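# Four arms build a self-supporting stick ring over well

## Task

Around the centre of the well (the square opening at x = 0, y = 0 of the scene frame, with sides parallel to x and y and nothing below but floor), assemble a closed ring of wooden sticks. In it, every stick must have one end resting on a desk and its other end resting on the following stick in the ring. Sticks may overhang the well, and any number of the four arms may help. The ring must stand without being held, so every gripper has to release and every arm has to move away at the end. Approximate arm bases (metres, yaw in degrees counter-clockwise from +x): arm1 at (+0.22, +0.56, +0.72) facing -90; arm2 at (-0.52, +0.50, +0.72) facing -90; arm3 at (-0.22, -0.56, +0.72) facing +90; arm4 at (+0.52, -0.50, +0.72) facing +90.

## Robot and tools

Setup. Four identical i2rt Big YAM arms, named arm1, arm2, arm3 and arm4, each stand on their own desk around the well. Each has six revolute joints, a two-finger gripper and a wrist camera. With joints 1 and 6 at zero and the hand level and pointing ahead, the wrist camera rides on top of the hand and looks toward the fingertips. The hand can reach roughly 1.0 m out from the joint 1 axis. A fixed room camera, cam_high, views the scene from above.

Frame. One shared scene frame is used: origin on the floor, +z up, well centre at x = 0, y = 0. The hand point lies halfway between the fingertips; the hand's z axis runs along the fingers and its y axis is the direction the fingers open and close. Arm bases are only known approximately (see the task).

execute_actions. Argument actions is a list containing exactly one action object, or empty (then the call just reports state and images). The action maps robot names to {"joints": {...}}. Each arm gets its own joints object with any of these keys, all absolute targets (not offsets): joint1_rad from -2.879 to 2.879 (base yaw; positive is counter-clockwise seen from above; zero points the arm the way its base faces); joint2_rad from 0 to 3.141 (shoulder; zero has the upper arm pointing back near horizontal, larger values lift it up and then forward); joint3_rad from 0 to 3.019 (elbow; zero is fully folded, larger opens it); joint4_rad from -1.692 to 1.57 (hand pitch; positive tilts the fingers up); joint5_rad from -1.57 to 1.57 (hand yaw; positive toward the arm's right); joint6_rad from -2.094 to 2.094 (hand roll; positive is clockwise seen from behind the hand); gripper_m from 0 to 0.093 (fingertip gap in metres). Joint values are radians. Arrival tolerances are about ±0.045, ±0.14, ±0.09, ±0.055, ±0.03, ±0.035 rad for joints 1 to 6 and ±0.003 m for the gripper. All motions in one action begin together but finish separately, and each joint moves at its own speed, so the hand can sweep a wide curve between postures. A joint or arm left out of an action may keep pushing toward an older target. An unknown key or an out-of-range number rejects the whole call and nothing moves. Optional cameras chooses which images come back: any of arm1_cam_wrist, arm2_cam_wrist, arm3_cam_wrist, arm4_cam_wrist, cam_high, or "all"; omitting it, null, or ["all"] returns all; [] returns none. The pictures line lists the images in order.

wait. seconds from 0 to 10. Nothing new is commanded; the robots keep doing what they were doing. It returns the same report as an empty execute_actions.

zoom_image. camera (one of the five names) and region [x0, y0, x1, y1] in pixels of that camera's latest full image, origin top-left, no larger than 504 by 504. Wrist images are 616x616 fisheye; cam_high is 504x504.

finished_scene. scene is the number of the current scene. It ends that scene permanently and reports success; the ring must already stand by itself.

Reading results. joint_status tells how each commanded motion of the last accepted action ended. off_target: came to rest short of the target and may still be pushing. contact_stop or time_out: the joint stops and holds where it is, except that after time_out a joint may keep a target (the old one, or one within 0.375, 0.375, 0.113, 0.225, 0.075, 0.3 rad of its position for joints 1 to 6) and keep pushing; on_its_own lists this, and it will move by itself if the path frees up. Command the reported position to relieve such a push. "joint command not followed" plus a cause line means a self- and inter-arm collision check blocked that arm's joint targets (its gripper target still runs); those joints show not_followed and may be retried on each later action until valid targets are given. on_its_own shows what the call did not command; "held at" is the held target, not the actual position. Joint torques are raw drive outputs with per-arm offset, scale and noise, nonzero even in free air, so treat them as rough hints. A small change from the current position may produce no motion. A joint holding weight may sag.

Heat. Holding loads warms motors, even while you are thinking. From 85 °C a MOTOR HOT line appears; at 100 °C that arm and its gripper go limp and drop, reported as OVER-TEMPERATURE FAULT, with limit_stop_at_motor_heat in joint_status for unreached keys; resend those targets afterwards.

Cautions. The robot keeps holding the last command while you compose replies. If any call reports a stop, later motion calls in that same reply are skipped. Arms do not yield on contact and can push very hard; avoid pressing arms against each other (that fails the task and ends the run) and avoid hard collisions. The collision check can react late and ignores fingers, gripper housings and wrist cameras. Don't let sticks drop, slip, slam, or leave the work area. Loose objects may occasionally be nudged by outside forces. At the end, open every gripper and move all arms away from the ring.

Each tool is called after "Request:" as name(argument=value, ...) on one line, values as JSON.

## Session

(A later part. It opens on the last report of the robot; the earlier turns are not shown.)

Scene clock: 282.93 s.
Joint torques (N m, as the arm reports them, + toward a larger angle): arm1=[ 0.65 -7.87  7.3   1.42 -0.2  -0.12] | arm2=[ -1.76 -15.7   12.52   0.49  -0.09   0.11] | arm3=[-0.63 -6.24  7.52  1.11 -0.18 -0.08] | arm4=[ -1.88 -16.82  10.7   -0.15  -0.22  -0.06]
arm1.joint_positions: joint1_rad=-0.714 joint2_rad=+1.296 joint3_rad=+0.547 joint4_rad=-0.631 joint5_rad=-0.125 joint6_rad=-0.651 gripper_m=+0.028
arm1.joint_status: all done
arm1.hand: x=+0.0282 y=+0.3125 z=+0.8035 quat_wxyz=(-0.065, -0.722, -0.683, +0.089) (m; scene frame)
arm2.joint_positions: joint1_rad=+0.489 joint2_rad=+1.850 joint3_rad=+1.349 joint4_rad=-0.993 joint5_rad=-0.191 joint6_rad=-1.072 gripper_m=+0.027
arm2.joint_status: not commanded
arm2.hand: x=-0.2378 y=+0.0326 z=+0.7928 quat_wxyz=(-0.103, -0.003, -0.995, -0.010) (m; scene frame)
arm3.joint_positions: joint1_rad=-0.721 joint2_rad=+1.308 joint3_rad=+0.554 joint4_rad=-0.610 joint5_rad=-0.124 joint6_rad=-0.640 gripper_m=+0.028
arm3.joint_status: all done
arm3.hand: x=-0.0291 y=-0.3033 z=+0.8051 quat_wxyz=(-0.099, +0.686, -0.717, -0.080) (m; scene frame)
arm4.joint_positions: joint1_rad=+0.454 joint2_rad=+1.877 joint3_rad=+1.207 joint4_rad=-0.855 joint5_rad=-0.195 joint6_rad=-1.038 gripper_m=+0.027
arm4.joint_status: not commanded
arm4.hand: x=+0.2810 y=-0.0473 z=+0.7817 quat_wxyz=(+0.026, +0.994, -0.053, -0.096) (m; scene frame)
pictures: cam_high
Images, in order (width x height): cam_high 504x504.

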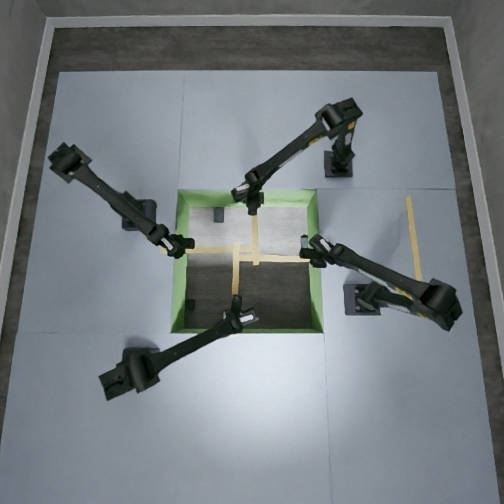

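Request:
execute_actions(actions=[])

Request:
zoom_image(camera="arm2_cam_wrist", region=[200,0,480,120])

Request:
zoom_image(camera="arm4_cam_wrist", region=[160,0,480,120])

Scene clock: 289.17 s.
Joint torques (N m, as the arm reports them, + toward a larger angle): arm1=[ 0.75 -7.62  7.26  1.4  -0.21 -0.12] | arm2=[ -1.71 -15.77  12.53   0.45  -0.08   0.09] | arm3=[-0.45 -6.05  7.55  1.05 -0.2  -0.06] | arm4=[ -1.67 -16.72  10.77  -0.1   -0.23  -0.05]
arm1.joint_positions: joint1_rad=-0.714 joint2_rad=+1.296 joint3_rad=+0.547 joint4_rad=-0.631 joint5_rad=-0.125 joint6_rad=-0.651 gripper_m=+0.028
arm1.joint_status: all done
arm1.hand: x=+0.0282 y=+0.3125 z=+0.8035 quat_wxyz=(-0.065, -0.722, -0.683, +0.089) (m; scene frame)
arm2.joint_positions: joint1_rad=+0.489 joint2_rad=+1.850 joint3_rad=+1.349 joint4_rad=-0.993 joint5_rad=-0.191 joint6_rad=-1.072 gripper_m=+0.027
arm2.joint_status: not commanded
arm2.hand: x=-0.2378 y=+0.0326 z=+0.7928 quat_wxyz=(-0.103, -0.003, -0.995, -0.010) (m; scene frame)
arm3.joint_positions: joint1_rad=-0.721 joint2_rad=+1.308 joint3_rad=+0.554 joint4_rad=-0.610 joint5_rad=-0.124 joint6_rad=-0.640 gripper_m=+0.028
arm3.joint_status: all done
arm3.hand: x=-0.0291 y=-0.3033 z=+0.8051 quat_wxyz=(-0.099, +0.686, -0.717, -0.080) (m; scene frame)
arm4.joint_positions: joint1_rad=+0.454 joint2_rad=+1.877 joint3_rad=+1.207 joint4_rad=-0.855 joint5_rad=-0.195 joint6_rad=-1.038 gripper_m=+0.027
arm4.joint_status: not commanded
arm4.hand: x=+0.2810 y=-0.0473 z=+0.7817 quat_wxyz=(+0.026, +0.994, -0.053, -0.096) (m; scene frame)
pictures: arm1_cam_wrist, arm2_cam_wrist, arm3_cam_wrist, arm4_cam_wrist, cam_high
Images, in order (width x height): arm1_cam_wrist 616x616, arm2_cam_wrist 616x616, arm3_cam_wrist 616x616, arm4_cam_wrist 616x616, cam_high 504x504.

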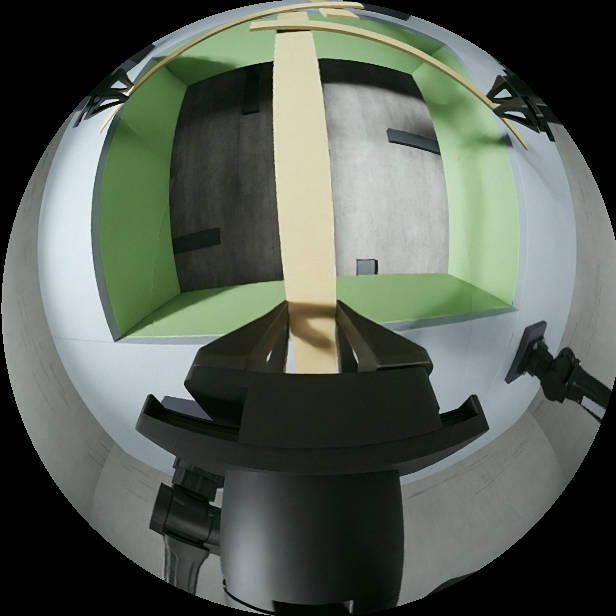

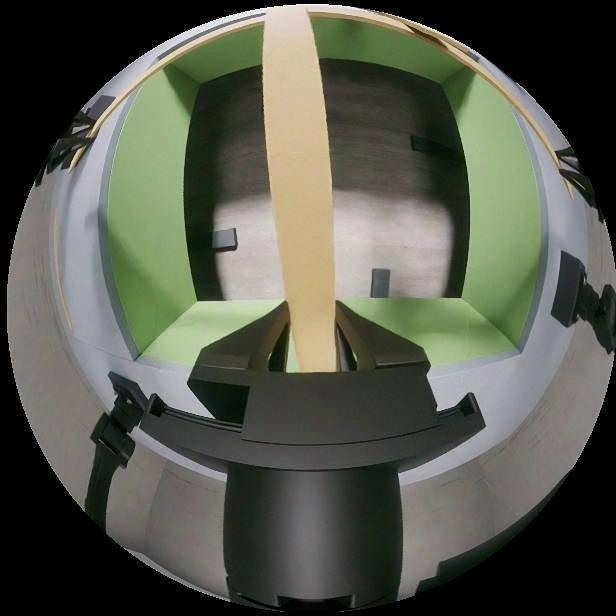

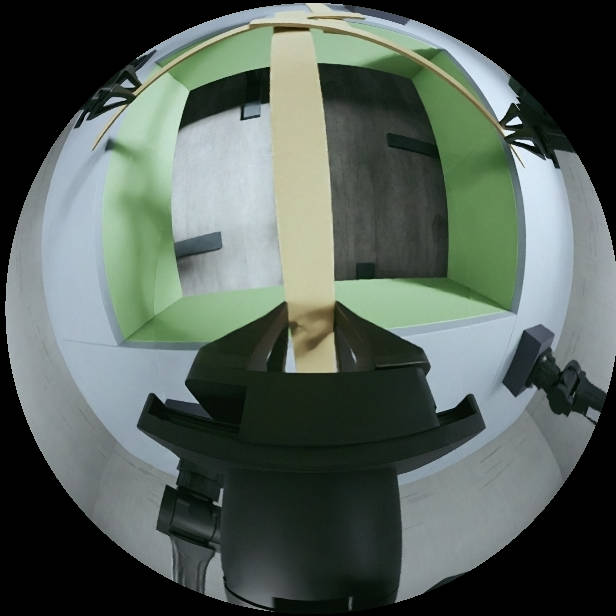

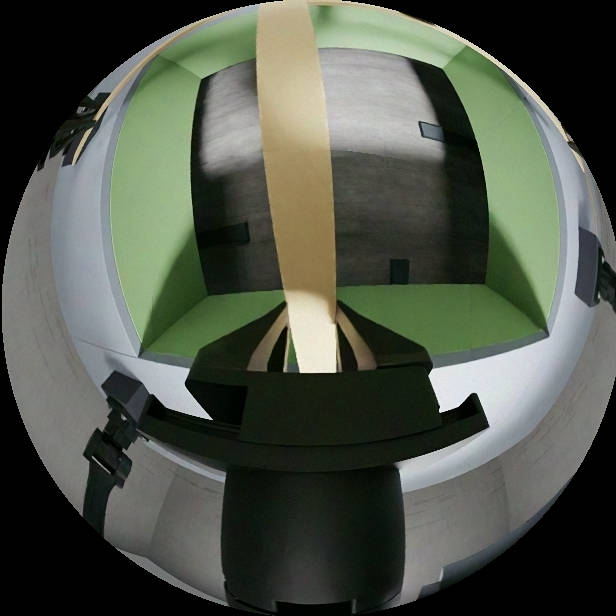

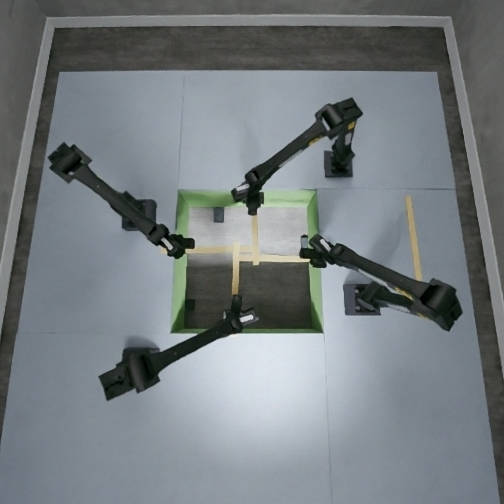

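Region (200, 0, 480, 120) of arm2_cam_wrist's 616x616 image, scaled by 1.800, with more detail than that image has; it fills the top 216 rows of this view, and the rest is white.

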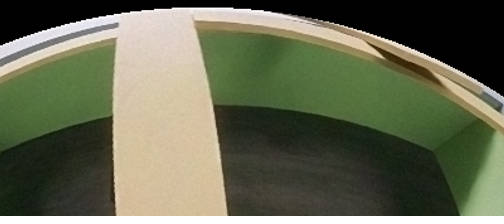

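Region (160, 0, 480, 120) of arm4_cam_wrist's 616x616 image, scaled by 1.575, with more detail than that image has; it fills the top 189 rows of this view, and the rest is white.

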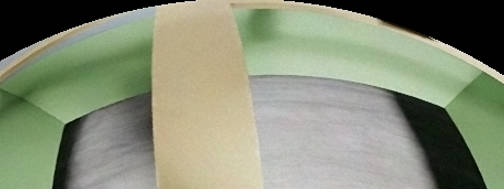

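Request:
execute_actions(actions=[{"arm1":{"joints":{"joint1_rad":-0.752,"joint6_rad":-0.705,"joint2_rad":1.255,"joint3_rad":0.48,"joint4_rad":-0.66,"joint5_rad":-0.148}},"arm3":{"joints":{"joint1_rad":-0.751,"joint6_rad":-0.685,"joint2_rad":1.275,"joint3_rad":0.48,"joint4_rad":-0.64,"joint5_rad":-0.148}}}], cameras=["cam_high"])

Request:
zoom_image(camera="cam_high", region=[200,210,290,300])

Scene clock: 298.73 s.
Joint torques (N m, as the arm reports them, + toward a larger angle): arm1=[ 0.5  -7.74  7.24  0.2  -0.47 -0.11] | arm2=[ -1.84 -15.81  12.55   0.53  -0.12   0.08] | arm3=[-0.73 -5.79  7.56  0.25 -0.22 -0.08] | arm4=[ -1.77 -16.78  10.78  -0.17  -0.21  -0.04]
arm1.joint_positions: joint1_rad=-0.741 joint2_rad=+1.270 joint3_rad=+0.471 joint4_rad=-0.647 joint5_rad=-0.142 joint6_rad=-0.690 gripper_m=+0.028
arm1.joint_status: all done
arm1.hand: x=+0.0502 y=+0.3447 z=+0.7868 quat_wxyz=(-0.069, -0.721, -0.688, +0.058) (m; scene frame)
arm2.joint_positions: joint1_rad=+0.489 joint2_rad=+1.850 joint3_rad=+1.349 joint4_rad=-0.993 joint5_rad=-0.190 joint6_rad=-1.072 gripper_m=+0.027
arm2.joint_status: not commanded
arm2.hand: x=-0.2378 y=+0.0326 z=+0.7928 quat_wxyz=(-0.102, -0.004, -0.995, -0.010) (m; scene frame)
arm3.joint_positions: joint1_rad=-0.747 joint2_rad=+1.287 joint3_rad=+0.467 joint4_rad=-0.637 joint5_rad=-0.145 joint6_rad=-0.675 gripper_m=+0.028
arm3.joint_status: all done
arm3.hand: x=-0.0575 y=-0.3419 z=+0.7829 quat_wxyz=(-0.054, +0.690, -0.717, -0.084) (m; scene frame)
arm4.joint_positions: joint1_rad=+0.454 joint2_rad=+1.877 joint3_rad=+1.207 joint4_rad=-0.855 joint5_rad=-0.195 joint6_rad=-1.039 gripper_m=+0.027
arm4.joint_status: not commanded
arm4.hand: x=+0.2810 y=-0.0473 z=+0.7817 quat_wxyz=(+0.026, +0.994, -0.053, -0.096) (m; scene frame)
pictures: cam_high
Images, in order (width x height): cam_high 504x504.

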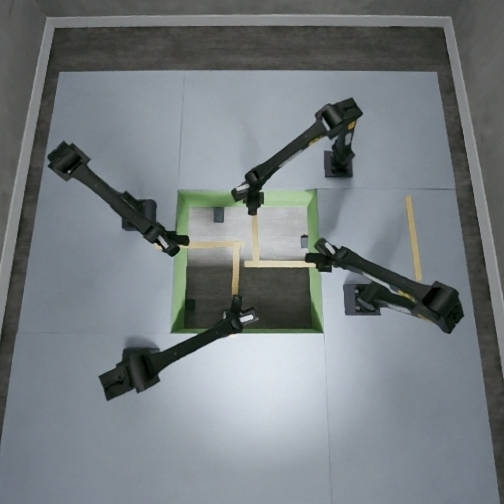

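Region (200, 210, 290, 300) of cam_high's 504x504 image, scaled by 5.600, with more detail than that image has.

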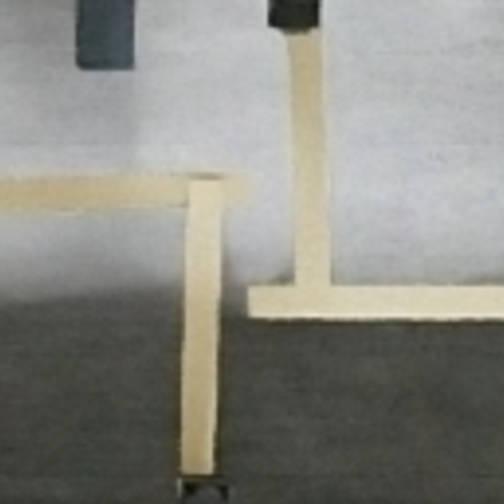

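Request:
execute_actions(actions=[{"arm1":{"joints":{"joint1_rad":-0.641,"joint6_rad":-0.578,"joint2_rad":1.393,"joint3_rad":0.606,"joint4_rad":-0.6,"joint5_rad":-0.128}},"arm3":{"joints":{"joint1_rad":-0.622,"joint6_rad":-0.538,"joint2_rad":1.435,"joint3_rad":0.64,"joint4_rad":-0.588,"joint5_rad":-0.128}}}], cameras=["cam_high"])

Request:
zoom_image(camera="cam_high", region=[200,210,290,300])

Scene clock: 312.57 s.
Joint torques (N m, as the arm reports them, + toward a larger angle): arm1=[ 1.8  -7.59  9.31  2.02 -0.32  0.37] | arm2=[ -2.42 -15.94  12.44   0.77   0.13   0.51] | arm3=[ 0.34 -8.77 10.28  1.42 -0.39  0.38] | arm4=[ -2.23 -16.66  10.73   0.18  -0.19   0.31]
arm1.joint_positions: joint1_rad=-0.651 joint2_rad=+1.386 joint3_rad=+0.569 joint4_rad=-0.630 joint5_rad=-0.125 joint6_rad=-0.609 gripper_m=+0.028
arm1.joint_status: all done
arm1.hand: x=+0.0437 y=+0.3010 z=+0.7844 quat_wxyz=(-0.065, -0.718, -0.691, +0.053) (m; scene frame)
arm2.joint_positions: joint1_rad=+0.498 joint2_rad=+1.851 joint3_rad=+1.349 joint4_rad=-1.001 joint5_rad=-0.197 joint6_rad=-1.110 gripper_m=+0.028
arm2.joint_status: not commanded
arm2.hand: x=-0.2335 y=+0.0375 z=+0.7927 quat_wxyz=(-0.104, +0.020, -0.994, -0.014) (m; scene frame)
arm3.joint_positions: joint1_rad=-0.629 joint2_rad=+1.444 joint3_rad=+0.586 joint4_rad=-0.610 joint5_rad=-0.121 joint6_rad=-0.570 gripper_m=+0.028
arm3.joint_status: all done
arm3.hand: x=-0.0540 y=-0.2881 z=+0.7750 quat_wxyz=(-0.043, +0.694, -0.714, -0.076) (m; scene frame)
arm4.joint_positions: joint1_rad=+0.458 joint2_rad=+1.877 joint3_rad=+1.207 joint4_rad=-0.865 joint5_rad=-0.196 joint6_rad=-1.075 gripper_m=+0.027
arm4.joint_status: not commanded
arm4.hand: x=+0.2802 y=-0.0505 z=+0.7814 quat_wxyz=(+0.029, +0.995, -0.033, -0.094) (m; scene frame)
pictures: cam_high
Images, in order (width x height): cam_high 504x504.

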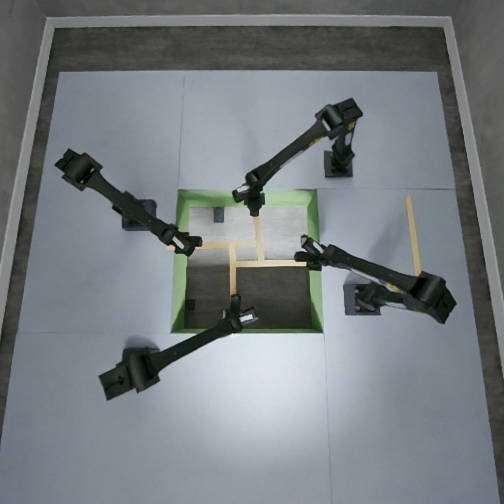

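Region (200, 210, 290, 300) of cam_high's 504x504 image, scaled by 5.600, with more detail than that image has.

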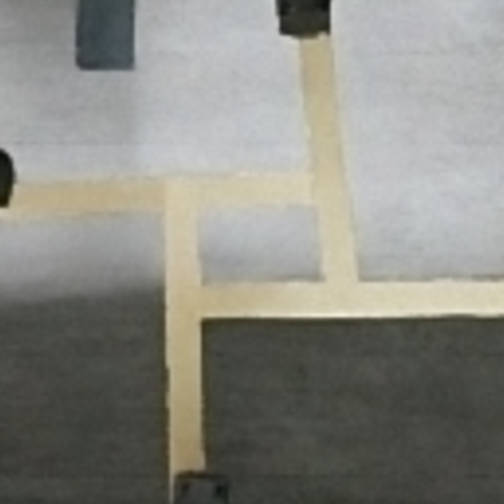

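Request:
execute_actions(actions=[{"arm1":{"joints":{"joint1_rad":-0.695,"joint6_rad":-0.655,"joint2_rad":1.34,"joint3_rad":0.545}},"arm3":{"joints":{"joint1_rad":-0.672,"joint6_rad":-0.615,"joint2_rad":1.40,"joint3_rad":0.57}},"arm2":{"joints":{"joint1_rad":0.487,"joint6_rad":-1.055}},"arm4":{"joints":{"joint1_rad":0.452,"joint6_rad":-1.025}}}], cameras=[])

Request:
execute_actions(actions=[{"arm1":{"joints":{"joint4_rad":-0.555,"joint5_rad":-0.162}},"arm3":{"joints":{"joint4_rad":-0.535,"joint5_rad":-0.16}}}])

Request:
zoom_image(camera="cam_high", region=[200,210,290,300])

Scene clock: 327.70 s.
Joint torques (N m, as the arm reports them, + toward a larger angle): arm1=[ 0.42 -9.21  6.75  1.85 -0.32 -0.11] | arm2=[ -1.95 -15.62  12.53   0.71  -0.09   0.08] | arm3=[-0.41 -8.13  6.64  1.17 -0.24 -0.11] | arm4=[ -2.05 -16.33  10.86   0.28  -0.2    0.15]
arm1.joint_positions: joint1_rad=-0.685 joint2_rad=+1.355 joint3_rad=+0.543 joint4_rad=-0.625 joint5_rad=-0.125 joint6_rad=-0.638 gripper_m=+0.028
arm1.joint_status: all done
arm1.hand: x=+0.0403 y=+0.3136 z=+0.7855 quat_wxyz=(-0.064, -0.720, -0.689, +0.059) (m; scene frame)
arm2.joint_positions: joint1_rad=+0.495 joint2_rad=+1.851 joint3_rad=+1.349 joint4_rad=-1.001 joint5_rad=-0.191 joint6_rad=-1.062 gripper_m=+0.028
arm2.joint_status: all done
arm2.hand: x=-0.2356 y=+0.0362 z=+0.7925 quat_wxyz=(-0.101, -0.005, -0.995, -0.015) (m; scene frame)
arm3.joint_positions: joint1_rad=-0.671 joint2_rad=+1.410 joint3_rad=+0.568 joint4_rad=-0.603 joint5_rad=-0.124 joint6_rad=-0.604 gripper_m=+0.028
arm3.joint_status: all done
arm3.hand: x=-0.0450 y=-0.2973 z=+0.7798 quat_wxyz=(-0.056, +0.692, -0.716, -0.078) (m; scene frame)
arm4.joint_positions: joint1_rad=+0.458 joint2_rad=+1.877 joint3_rad=+1.207 joint4_rad=-0.865 joint5_rad=-0.196 joint6_rad=-1.038 gripper_m=+0.027
arm4.joint_status: all done
arm4.hand: x=+0.2802 y=-0.0505 z=+0.7814 quat_wxyz=(+0.031, +0.994, -0.052, -0.094) (m; scene frame)
pictures: none
No camera images: the call's "cameras" was empty. Leave "cameras" out to get every camera's image.

Scene clock: 328.33 s.
Joint torques (N m, as the arm reports them, + toward a larger angle): arm1=[ 0.53 -9.02  7.08  2.34 -0.77 -0.11] | arm2=[ -1.96 -15.62  12.55   0.8   -0.09   0.1 ] | arm3=[-0.7  -8.48  6.65  1.41 -0.36 -0.08] | arm4=[ -1.62 -16.79  10.76   0.19  -0.2    0.3 ]
arm1.joint_positions: joint1_rad=-0.685 joint2_rad=+1.355 joint3_rad=+0.539 joint4_rad=-0.590 joint5_rad=-0.150 joint6_rad=-0.639 gripper_m=+0.028
arm1.joint_status: all done
arm1.hand: x=+0.0397 y=+0.3063 z=+0.7860 quat_wxyz=(-0.078, -0.717, -0.689, +0.073) (m; scene frame)
arm2.joint_positions: joint1_rad=+0.495 joint2_rad=+1.851 joint3_rad=+1.349 joint4_rad=-1.001 joint5_rad=-0.191 joint6_rad=-1.062 gripper_m=+0.028
arm2.joint_status: not commanded
arm2.hand: x=-0.2356 y=+0.0362 z=+0.7925 quat_wxyz=(-0.101, -0.006, -0.995, -0.015) (m; scene frame)
arm3.joint_positions: joint1_rad=-0.671 joint2_rad=+1.410 joint3_rad=+0.568 joint4_rad=-0.554 joint5_rad=-0.153 joint6_rad=-0.605 gripper_m=+0.028
arm3.joint_status: all done
arm3.hand: x=-0.0419 y=-0.2849 z=+0.7825 quat_wxyz=(-0.078, +0.692, -0.712, -0.096) (m; scene frame)
arm4.joint_positions: joint1_rad=+0.458 joint2_rad=+1.877 joint3_rad=+1.207 joint4_rad=-0.865 joint5_rad=-0.196 joint6_rad=-1.052 gripper_m=+0.027
arm4.joint_status: not commanded
arm4.hand: x=+0.2802 y=-0.0505 z=+0.7814 quat_wxyz=(+0.030, +0.994, -0.045, -0.094) (m; scene frame)
pictures: arm1_cam_wrist, arm2_cam_wrist, arm3_cam_wrist, arm4_cam_wrist, cam_high
Images, in order (width x height): arm1_cam_wrist 616x616, arm2_cam_wrist 616x616, arm3_cam_wrist 616x616, arm4_cam_wrist 616x616, cam_high 504x504.

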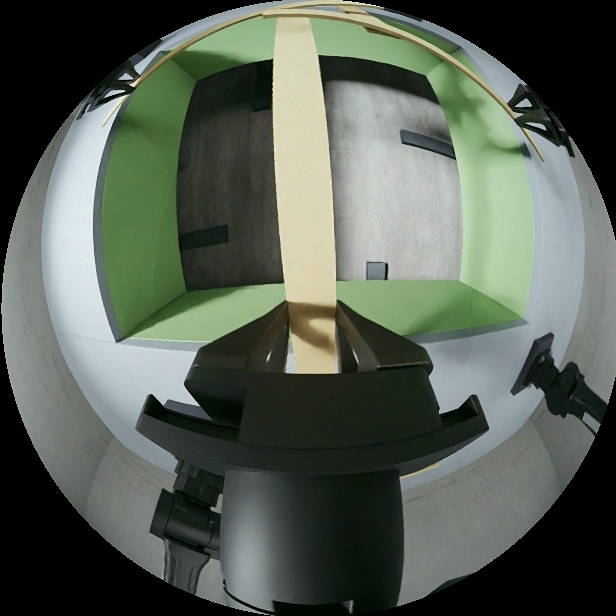

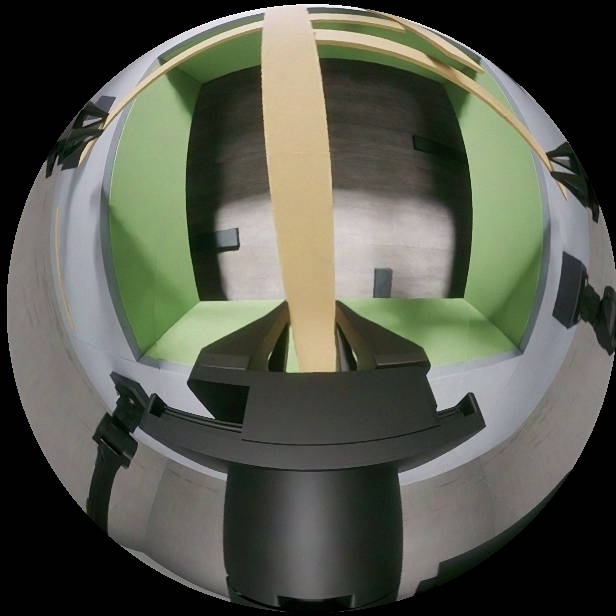

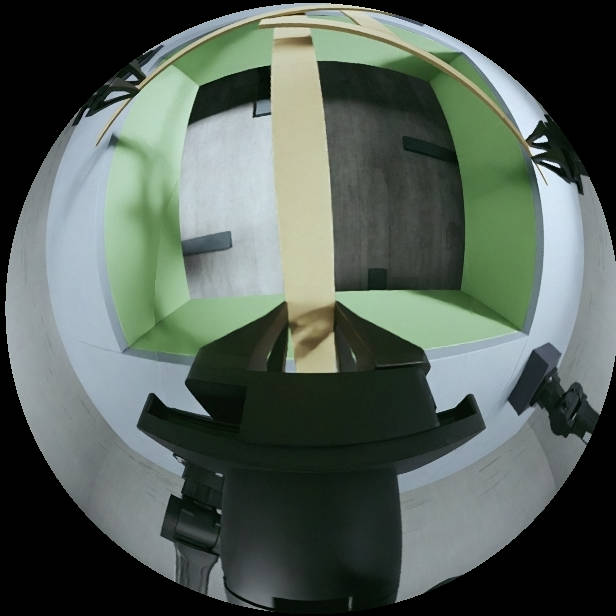

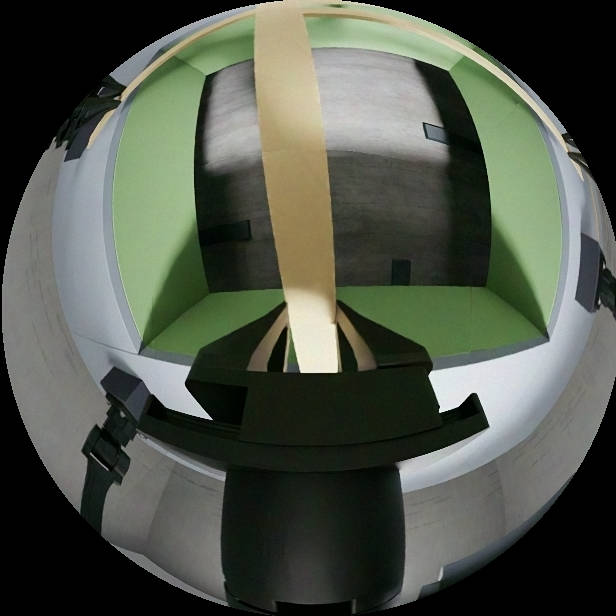

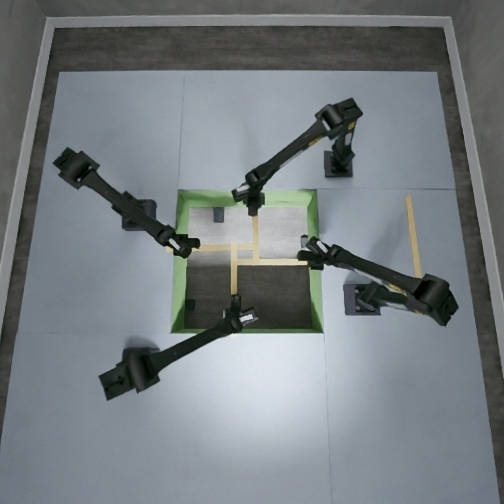

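Region (200, 210, 290, 300) of cam_high's 504x504 image, scaled by 5.600, with more detail than that image has.

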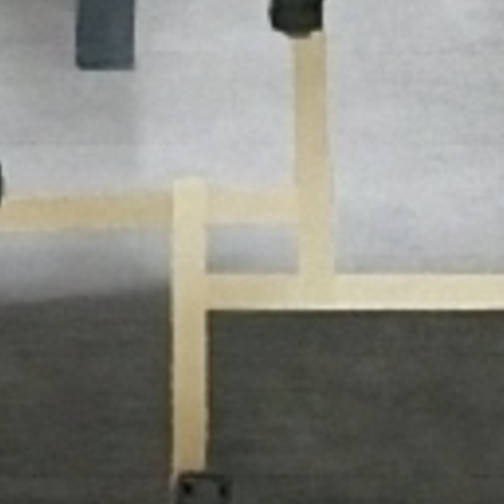

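Request:
execute_actions(actions=[{"arm1":{"joints":{"joint1_rad":-0.76,"joint6_rad":-0.705,"joint2_rad":1.25,"joint3_rad":0.48,"joint4_rad":-0.66,"joint5_rad":-0.148}},"arm3":{"joints":{"joint1_rad":-0.755,"joint6_rad":-0.685,"joint2_rad":1.275,"joint3_rad":0.48,"joint4_rad":-0.64,"joint5_rad":-0.148}},"arm2":{"joints":{"joint1_rad":0.42,"joint6_rad":-1.125,"joint2_rad":1.81,"joint3_rad":1.30}},"arm4":{"joints":{"joint1_rad":0.355,"joint6_rad":-1.15,"joint2_rad":1.79,"joint3_rad":1.14}}}])

Scene clock: 346.13 s.
Joint torques (N m, as the arm reports them, + toward a larger angle): arm1=[ 0.67 -6.78  7.21  0.14 -0.21 -0.09] | arm2=[ -0.6  -18.84   9.05   0.6   -0.17  -0.06] | arm3=[-0.49 -5.17  7.47  0.26 -0.16 -0.06] | arm4=[ -1.06 -17.1    7.8    0.27  -0.27  -0.07]
arm1.joint_positions: joint1_rad=-0.753 joint2_rad=+1.258 joint3_rad=+0.475 joint4_rad=-0.643 joint5_rad=-0.149 joint6_rad=-0.690 gripper_m=+0.028
arm1.joint_status: all done
arm1.hand: x=+0.0455 y=+0.3428 z=+0.7912 quat_wxyz=(-0.072, -0.723, -0.683, +0.068) (m; scene frame)
arm2.joint_positions: joint1_rad=+0.412 joint2_rad=+1.828 joint3_rad=+1.298 joint4_rad=-1.001 joint5_rad=-0.188 joint6_rad=-1.117 gripper_m=+0.028
arm2.joint_status: all done
arm2.hand: x=-0.2833 y=+0.0325 z=+0.7864 quat_wxyz=(-0.095, -0.021, -0.995, -0.020) (m; scene frame)
arm3.joint_positions: joint1_rad=-0.756 joint2_rad=+1.278 joint3_rad=+0.467 joint4_rad=-0.635 joint5_rad=-0.146 joint6_rad=-0.675 gripper_m=+0.028
arm3.joint_status: all done
arm3.hand: x=-0.0543 y=-0.3418 z=+0.7854 quat_wxyz=(-0.060, +0.686, -0.720, -0.085) (m; scene frame)
arm4.joint_positions: joint1_rad=+0.350 joint2_rad=+1.796 joint3_rad=+1.137 joint4_rad=-0.865 joint5_rad=-0.193 joint6_rad=-1.141 gripper_m=+0.027
arm4.joint_status: all done
arm4.hand: x=+0.3370 y=-0.0485 z=+0.7988 quat_wxyz=(+0.015, +0.994, -0.053, -0.097) (m; scene frame)
pictures: arm1_cam_wrist, arm2_cam_wrist, arm3_cam_wrist, arm4_cam_wrist, cam_high
Images, in order (width x height): arm1_cam_wrist 616x616, arm2_cam_wrist 616x616, arm3_cam_wrist 616x616, arm4_cam_wrist 616x616, cam_high 504x504.

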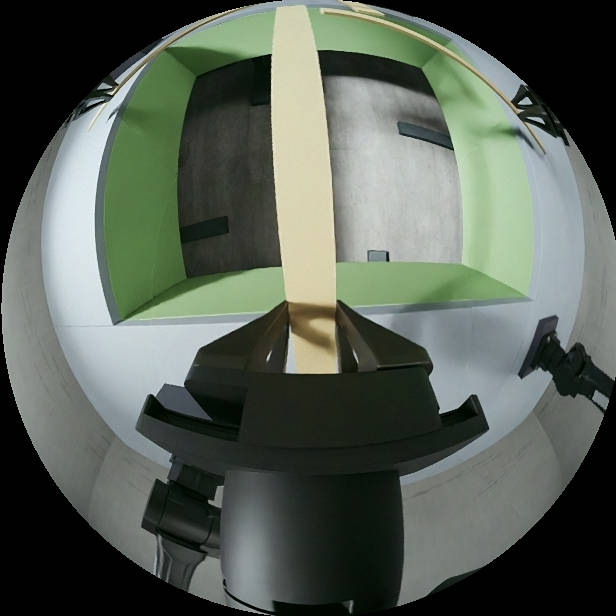

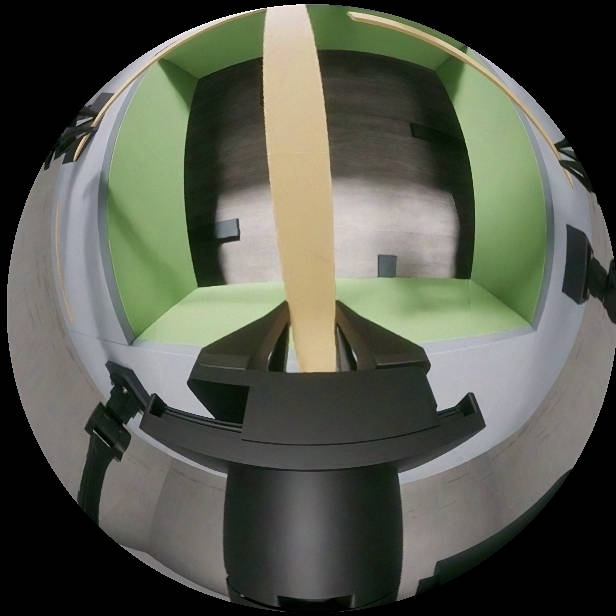

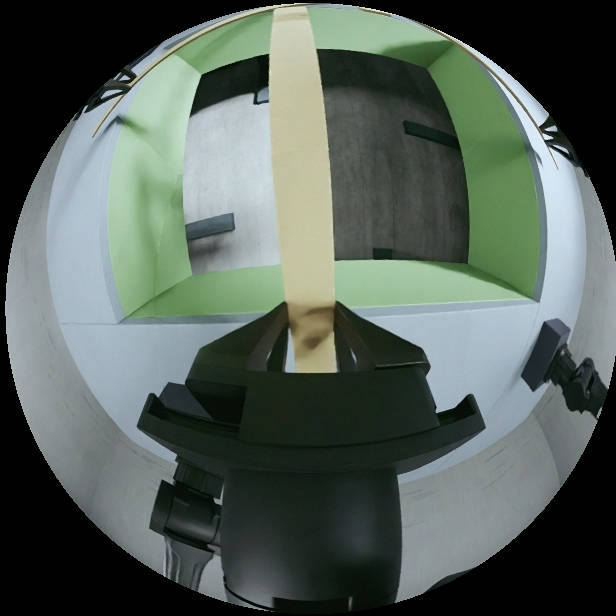

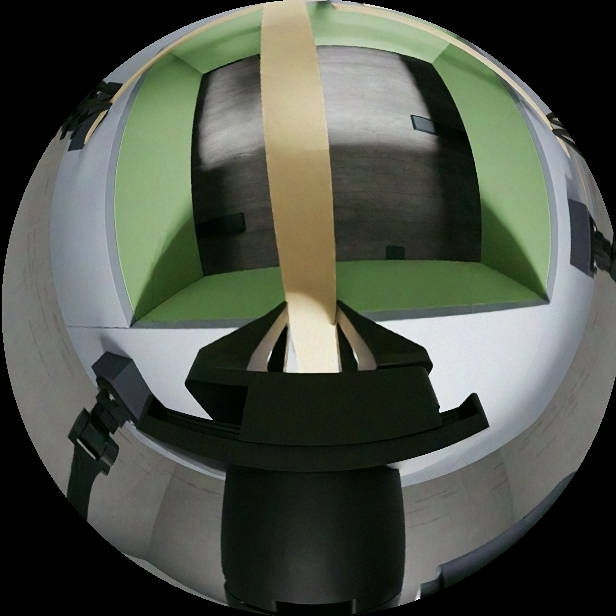

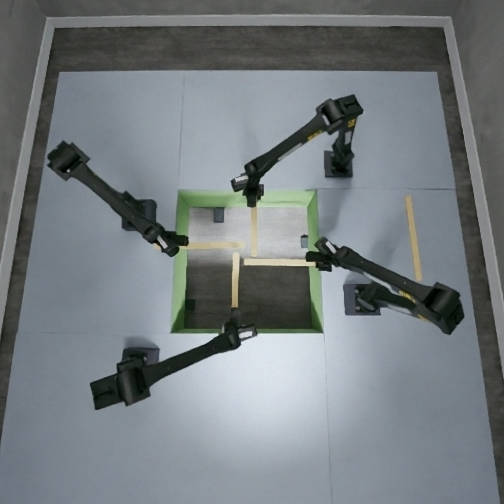

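Request:
execute_actions(actions=[{"arm1":{"joints":{"joint2_rad":1.31,"joint3_rad":0.445,"joint4_rad":-0.555}},"arm3":{"joints":{"joint2_rad":1.31,"joint3_rad":0.45,"joint4_rad":-0.555,"joint5_rad":-0.175}},"arm2":{"joints":{"joint4_rad":-0.945,"joint5_rad":-0.27}},"arm4":{"joints":{"joint2_rad":1.845,"joint3_rad":1.11,"joint4_rad":-0.765,"joint5_rad":-0.255}}}], cameras=["cam_high"])

Request:
zoom_image(camera="cam_high", region=[200,210,290,300])

Scene clock: 366.80 s.
Joint torques (N m, as the arm reports them, + toward a larger angle): arm1=[ 0.8  -5.46  6.62  1.85 -0.21 -0.09] | arm2=[ -0.8  -19.14   9.23   1.19  -0.3   -0.05] | arm3=[-0.31 -5.01  6.62  1.22 -0.28 -0.07] | arm4=[ -0.78 -16.31   7.34   0.73  -0.4   -0.08]
arm1.joint_positions: joint1_rad=-0.753 joint2_rad=+1.300 joint3_rad=+0.441 joint4_rad=-0.579 joint5_rad=-0.149 joint6_rad=-0.691 gripper_m=+0.028
arm1.joint_status: all done
arm1.hand: x=+0.0507 y=+0.3486 z=+0.7729 quat_wxyz=(-0.072, -0.724, -0.684, +0.062) (m; scene frame)
arm2.joint_positions: joint1_rad=+0.412 joint2_rad=+1.828 joint3_rad=+1.298 joint4_rad=-0.959 joint5_rad=-0.266 joint6_rad=-1.118 gripper_m=+0.028
arm2.joint_status: all done
arm2.hand: x=-0.2675 y=+0.0287 z=+0.7900 quat_wxyz=(-0.138, -0.017, -0.990, -0.018) (m; scene frame)
arm3.joint_positions: joint1_rad=-0.756 joint2_rad=+1.307 joint3_rad=+0.445 joint4_rad=-0.570 joint5_rad=-0.171 joint6_rad=-0.676 gripper_m=+0.028
arm3.joint_status: all done
arm3.hand: x=-0.0575 y=-0.3389 z=+0.7746 quat_wxyz=(-0.066, +0.687, -0.718, -0.098) (m; scene frame)
arm4.joint_positions: joint1_rad=+0.350 joint2_rad=+1.839 joint3_rad=+1.107 joint4_rad=-0.778 joint5_rad=-0.250 joint6_rad=-1.142 gripper_m=+0.027
arm4.joint_status: all done
arm4.hand: x=+0.3278 y=-0.0511 z=+0.7729 quat_wxyz=(+0.018, +0.990, -0.051, -0.126) (m; scene frame)
pictures: cam_high
Images, in order (width x height): cam_high 504x504.

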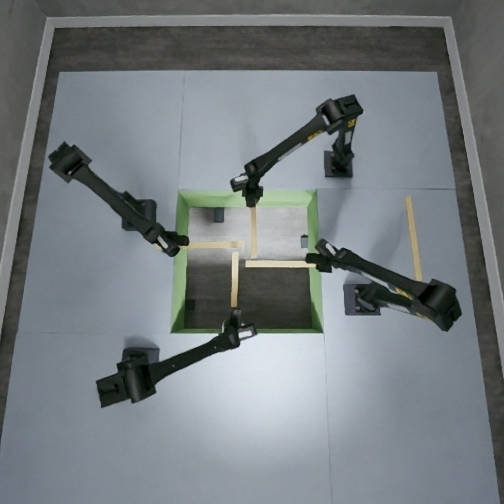

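Region (200, 210, 290, 300) of cam_high's 504x504 image, scaled by 5.600, with more detail than that image has.

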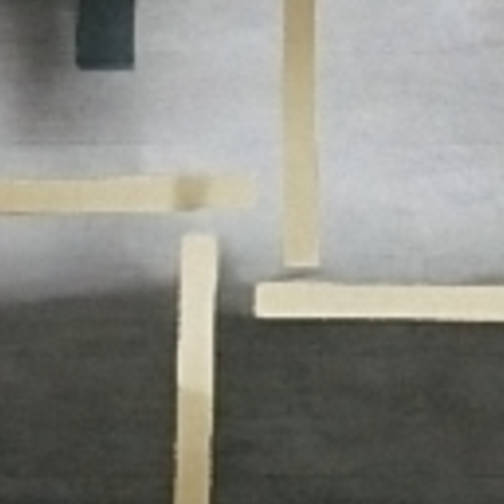

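Request:
execute_actions(actions=[{"arm2":{"joints":{"joint1_rad":0.475,"joint6_rad":-1.043,"joint2_rad":1.895,"joint3_rad":1.39}},"arm4":{"joints":{"joint1_rad":0.432,"joint6_rad":-1.047,"joint2_rad":1.885,"joint3_rad":1.197,"joint4_rad":-0.805}}}], cameras=["cam_high"])

Request:
zoom_image(camera="cam_high", region=[200,210,290,300])

Scene clock: 380.53 s.
Joint torques (N m, as the arm reports them, + toward a larger angle): arm1=[ 0.5  -5.35  6.55  1.83 -0.21 -0.08] | arm2=[ -1.57 -16.05  12.23   0.96  -0.24   0.1 ] | arm3=[-0.51 -4.85  6.72  1.1  -0.28 -0.07] | arm4=[ -1.77 -16.33  10.31  -0.09  -0.32   0.06]
arm1.joint_positions: joint1_rad=-0.753 joint2_rad=+1.300 joint3_rad=+0.441 joint4_rad=-0.579 joint5_rad=-0.149 joint6_rad=-0.691 gripper_m=+0.028
arm1.joint_status: not commanded
arm1.hand: x=+0.0507 y=+0.3486 z=+0.7729 quat_wxyz=(-0.072, -0.724, -0.684, +0.062) (m; scene frame)
arm2.joint_positions: joint1_rad=+0.482 joint2_rad=+1.867 joint3_rad=+1.352 joint4_rad=-0.956 joint5_rad=-0.268 joint6_rad=-1.050 gripper_m=+0.028
arm2.joint_status: all done
arm2.hand: x=-0.2257 y=+0.0289 z=+0.7886 quat_wxyz=(-0.142, -0.015, -0.990, -0.019) (m; scene frame)
arm3.joint_positions: joint1_rad=-0.756 joint2_rad=+1.307 joint3_rad=+0.445 joint4_rad=-0.570 joint5_rad=-0.171 joint6_rad=-0.676 gripper_m=+0.028
arm3.joint_status: not commanded
arm3.hand: x=-0.0575 y=-0.3389 z=+0.7746 quat_wxyz=(-0.066, +0.687, -0.718, -0.098) (m; scene frame)
arm4.joint_positions: joint1_rad=+0.438 joint2_rad=+1.877 joint3_rad=+1.161 joint4_rad=-0.795 joint5_rad=-0.253 joint6_rad=-1.055 gripper_m=+0.027
arm4.joint_status: all done
arm4.hand: x=+0.2824 y=-0.0547 z=+0.7705 quat_wxyz=(+0.031, +0.990, -0.051, -0.125) (m; scene frame)
pictures: cam_high
Images, in order (width x height): cam_high 504x504.

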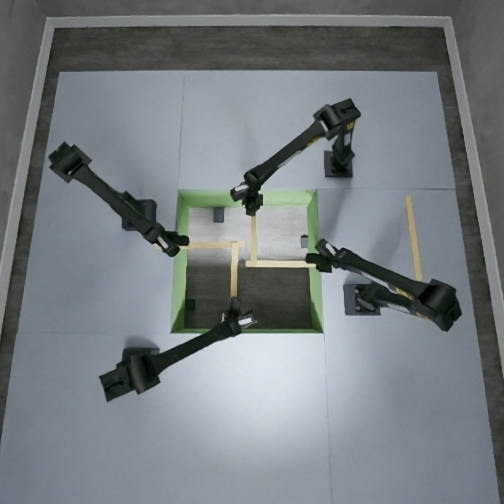

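Region (200, 210, 290, 300) of cam_high's 504x504 image, scaled by 5.600, with more detail than that image has.

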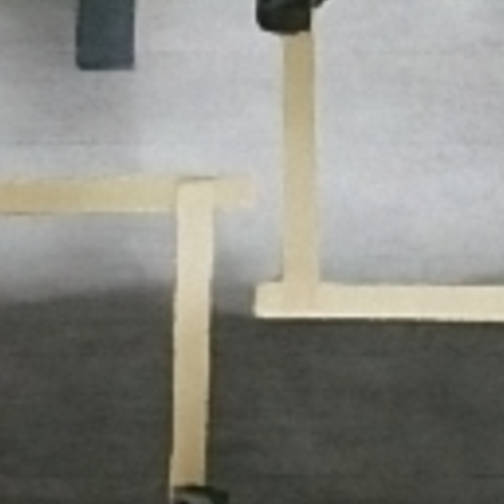

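Request:
execute_actions(actions=[{"arm1":{"joints":{"joint1_rad":-0.632,"joint6_rad":-0.565,"joint2_rad":1.435,"joint3_rad":0.598,"joint4_rad":-0.535,"joint5_rad":-0.128}},"arm3":{"joints":{"joint1_rad":-0.675,"joint6_rad":-0.588,"joint2_rad":1.41,"joint3_rad":0.585,"joint4_rad":-0.532,"joint5_rad":-0.155}}}], cameras=["cam_high"])

Request:
zoom_image(camera="cam_high", region=[200,210,290,300])

Scene clock: 393.33 s.
Joint torques (N m, as the arm reports them, + toward a larger angle): arm1=[ 1.51 -8.44  8.    1.58 -0.16  0.19] | arm2=[ -1.79 -16.03  12.23   1.07  -0.26   0.09] | arm3=[-0.44 -8.08  8.42  1.03 -0.13  0.12] | arm4=[ -1.97 -17.    10.39  -0.11  -0.31   0.07]
arm1.joint_positions: joint1_rad=-0.636 joint2_rad=+1.429 joint3_rad=+0.576 joint4_rad=-0.552 joint5_rad=-0.129 joint6_rad=-0.580 gripper_m=+0.028
arm1.joint_status: all done
arm1.hand: x=+0.0384 y=+0.2853 z=+0.7762 quat_wxyz=(-0.071, -0.721, -0.686, +0.071) (m; scene frame)
arm2.joint_positions: joint1_rad=+0.482 joint2_rad=+1.867 joint3_rad=+1.352 joint4_rad=-0.956 joint5_rad=-0.268 joint6_rad=-1.049 gripper_m=+0.028
arm2.joint_status: not commanded
arm2.hand: x=-0.2257 y=+0.0289 z=+0.7886 quat_wxyz=(-0.142, -0.015, -0.990, -0.019) (m; scene frame)
arm3.joint_positions: joint1_rad=-0.675 joint2_rad=+1.416 joint3_rad=+0.558 joint4_rad=-0.542 joint5_rad=-0.155 joint6_rad=-0.597 gripper_m=+0.028
arm3.joint_status: all done
arm3.hand: x=-0.0429 y=-0.2880 z=+0.7784 quat_wxyz=(-0.075, +0.687, -0.716, -0.097) (m; scene frame)
arm4.joint_positions: joint1_rad=+0.438 joint2_rad=+1.877 joint3_rad=+1.161 joint4_rad=-0.795 joint5_rad=-0.253 joint6_rad=-1.054 gripper_m=+0.027
arm4.joint_status: not commanded
arm4.hand: x=+0.2824 y=-0.0547 z=+0.7705 quat_wxyz=(+0.031, +0.990, -0.051, -0.125) (m; scene frame)
pictures: cam_high
Images, in order (width x height): cam_high 504x504.

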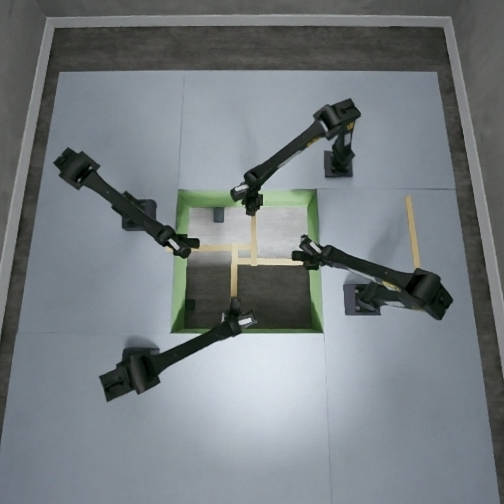

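Region (200, 210, 290, 300) of cam_high's 504x504 image, scaled by 5.600, with more detail than that image has.

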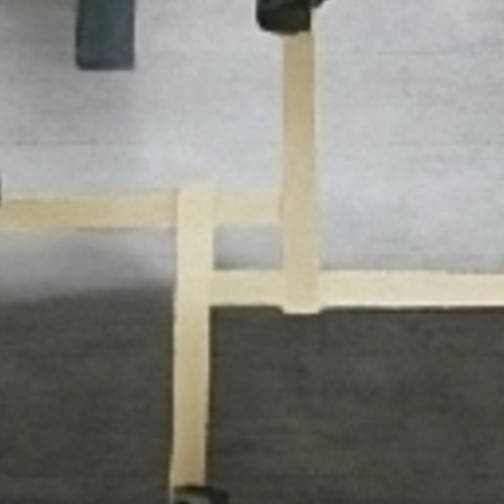

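Request:
execute_actions(actions=[], cameras=["arm1_cam_wrist","arm3_cam_wrist"])

Request:
zoom_image(camera="arm1_cam_wrist", region=[220,0,400,60])

Request:
zoom_image(camera="arm3_cam_wrist", region=[220,0,400,60])

Scene clock: 396.27 s.
Joint torques (N m, as the arm reports them, + toward a larger angle): arm1=[ 1.32 -8.23  8.05  1.57 -0.17  0.2 ] | arm2=[ -1.75 -16.07  12.25   0.97  -0.25   0.06] | arm3=[-0.44 -7.91  8.41  1.04 -0.13  0.11] | arm4=[ -1.96 -17.    10.34  -0.14  -0.31   0.08]
arm1.joint_positions: joint1_rad=-0.636 joint2_rad=+1.429 joint3_rad=+0.576 joint4_rad=-0.552 joint5_rad=-0.129 joint6_rad=-0.579 gripper_m=+0.028
arm1.joint_status: all done
arm1.hand: x=+0.0384 y=+0.2853 z=+0.7762 quat_wxyz=(-0.071, -0.721, -0.685, +0.071) (m; scene frame)
arm2.joint_positions: joint1_rad=+0.482 joint2_rad=+1.867 joint3_rad=+1.352 joint4_rad=-0.956 joint5_rad=-0.268 joint6_rad=-1.049 gripper_m=+0.028
arm2.joint_status: not commanded
arm2.hand: x=-0.2257 y=+0.0289 z=+0.7886 quat_wxyz=(-0.142, -0.015, -0.990, -0.019) (m; scene frame)
arm3.joint_positions: joint1_rad=-0.675 joint2_rad=+1.416 joint3_rad=+0.558 joint4_rad=-0.542 joint5_rad=-0.155 joint6_rad=-0.597 gripper_m=+0.028
arm3.joint_status: all done
arm3.hand: x=-0.0429 y=-0.2880 z=+0.7784 quat_wxyz=(-0.075, +0.687, -0.716, -0.097) (m; scene frame)
arm4.joint_positions: joint1_rad=+0.438 joint2_rad=+1.877 joint3_rad=+1.161 joint4_rad=-0.795 joint5_rad=-0.253 joint6_rad=-1.054 gripper_m=+0.027
arm4.joint_status: not commanded
arm4.hand: x=+0.2824 y=-0.0547 z=+0.7705 quat_wxyz=(+0.031, +0.990, -0.051, -0.125) (m; scene frame)
pictures: arm1_cam_wrist, arm3_cam_wrist
Images, in order (width x height): arm1_cam_wrist 616x616, arm3_cam_wrist 616x616.

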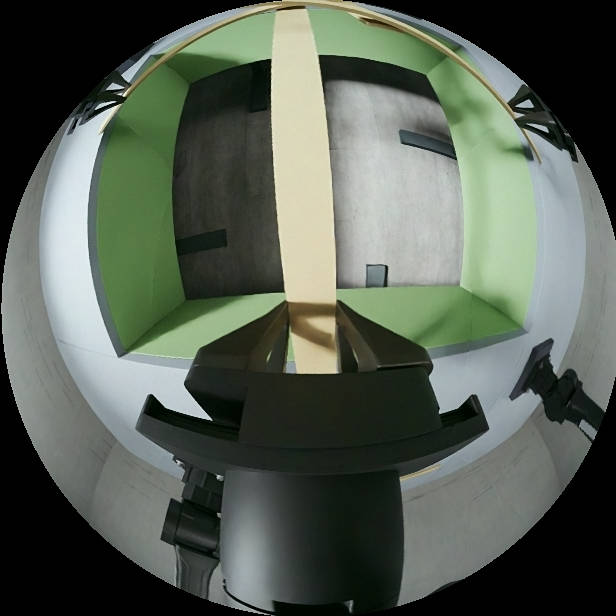

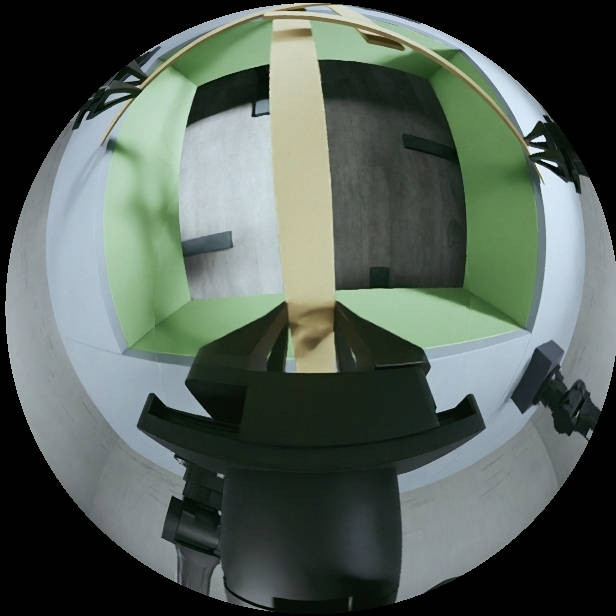

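Region (220, 0, 400, 60) of arm1_cam_wrist's 616x616 image, scaled by 2.800, with more detail than that image has.

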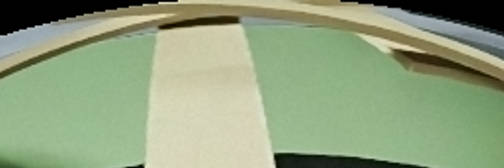

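Region (220, 0, 400, 60) of arm3_cam_wrist's 616x616 image, scaled by 2.800, with more detail than that image has.

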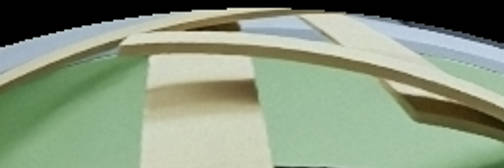

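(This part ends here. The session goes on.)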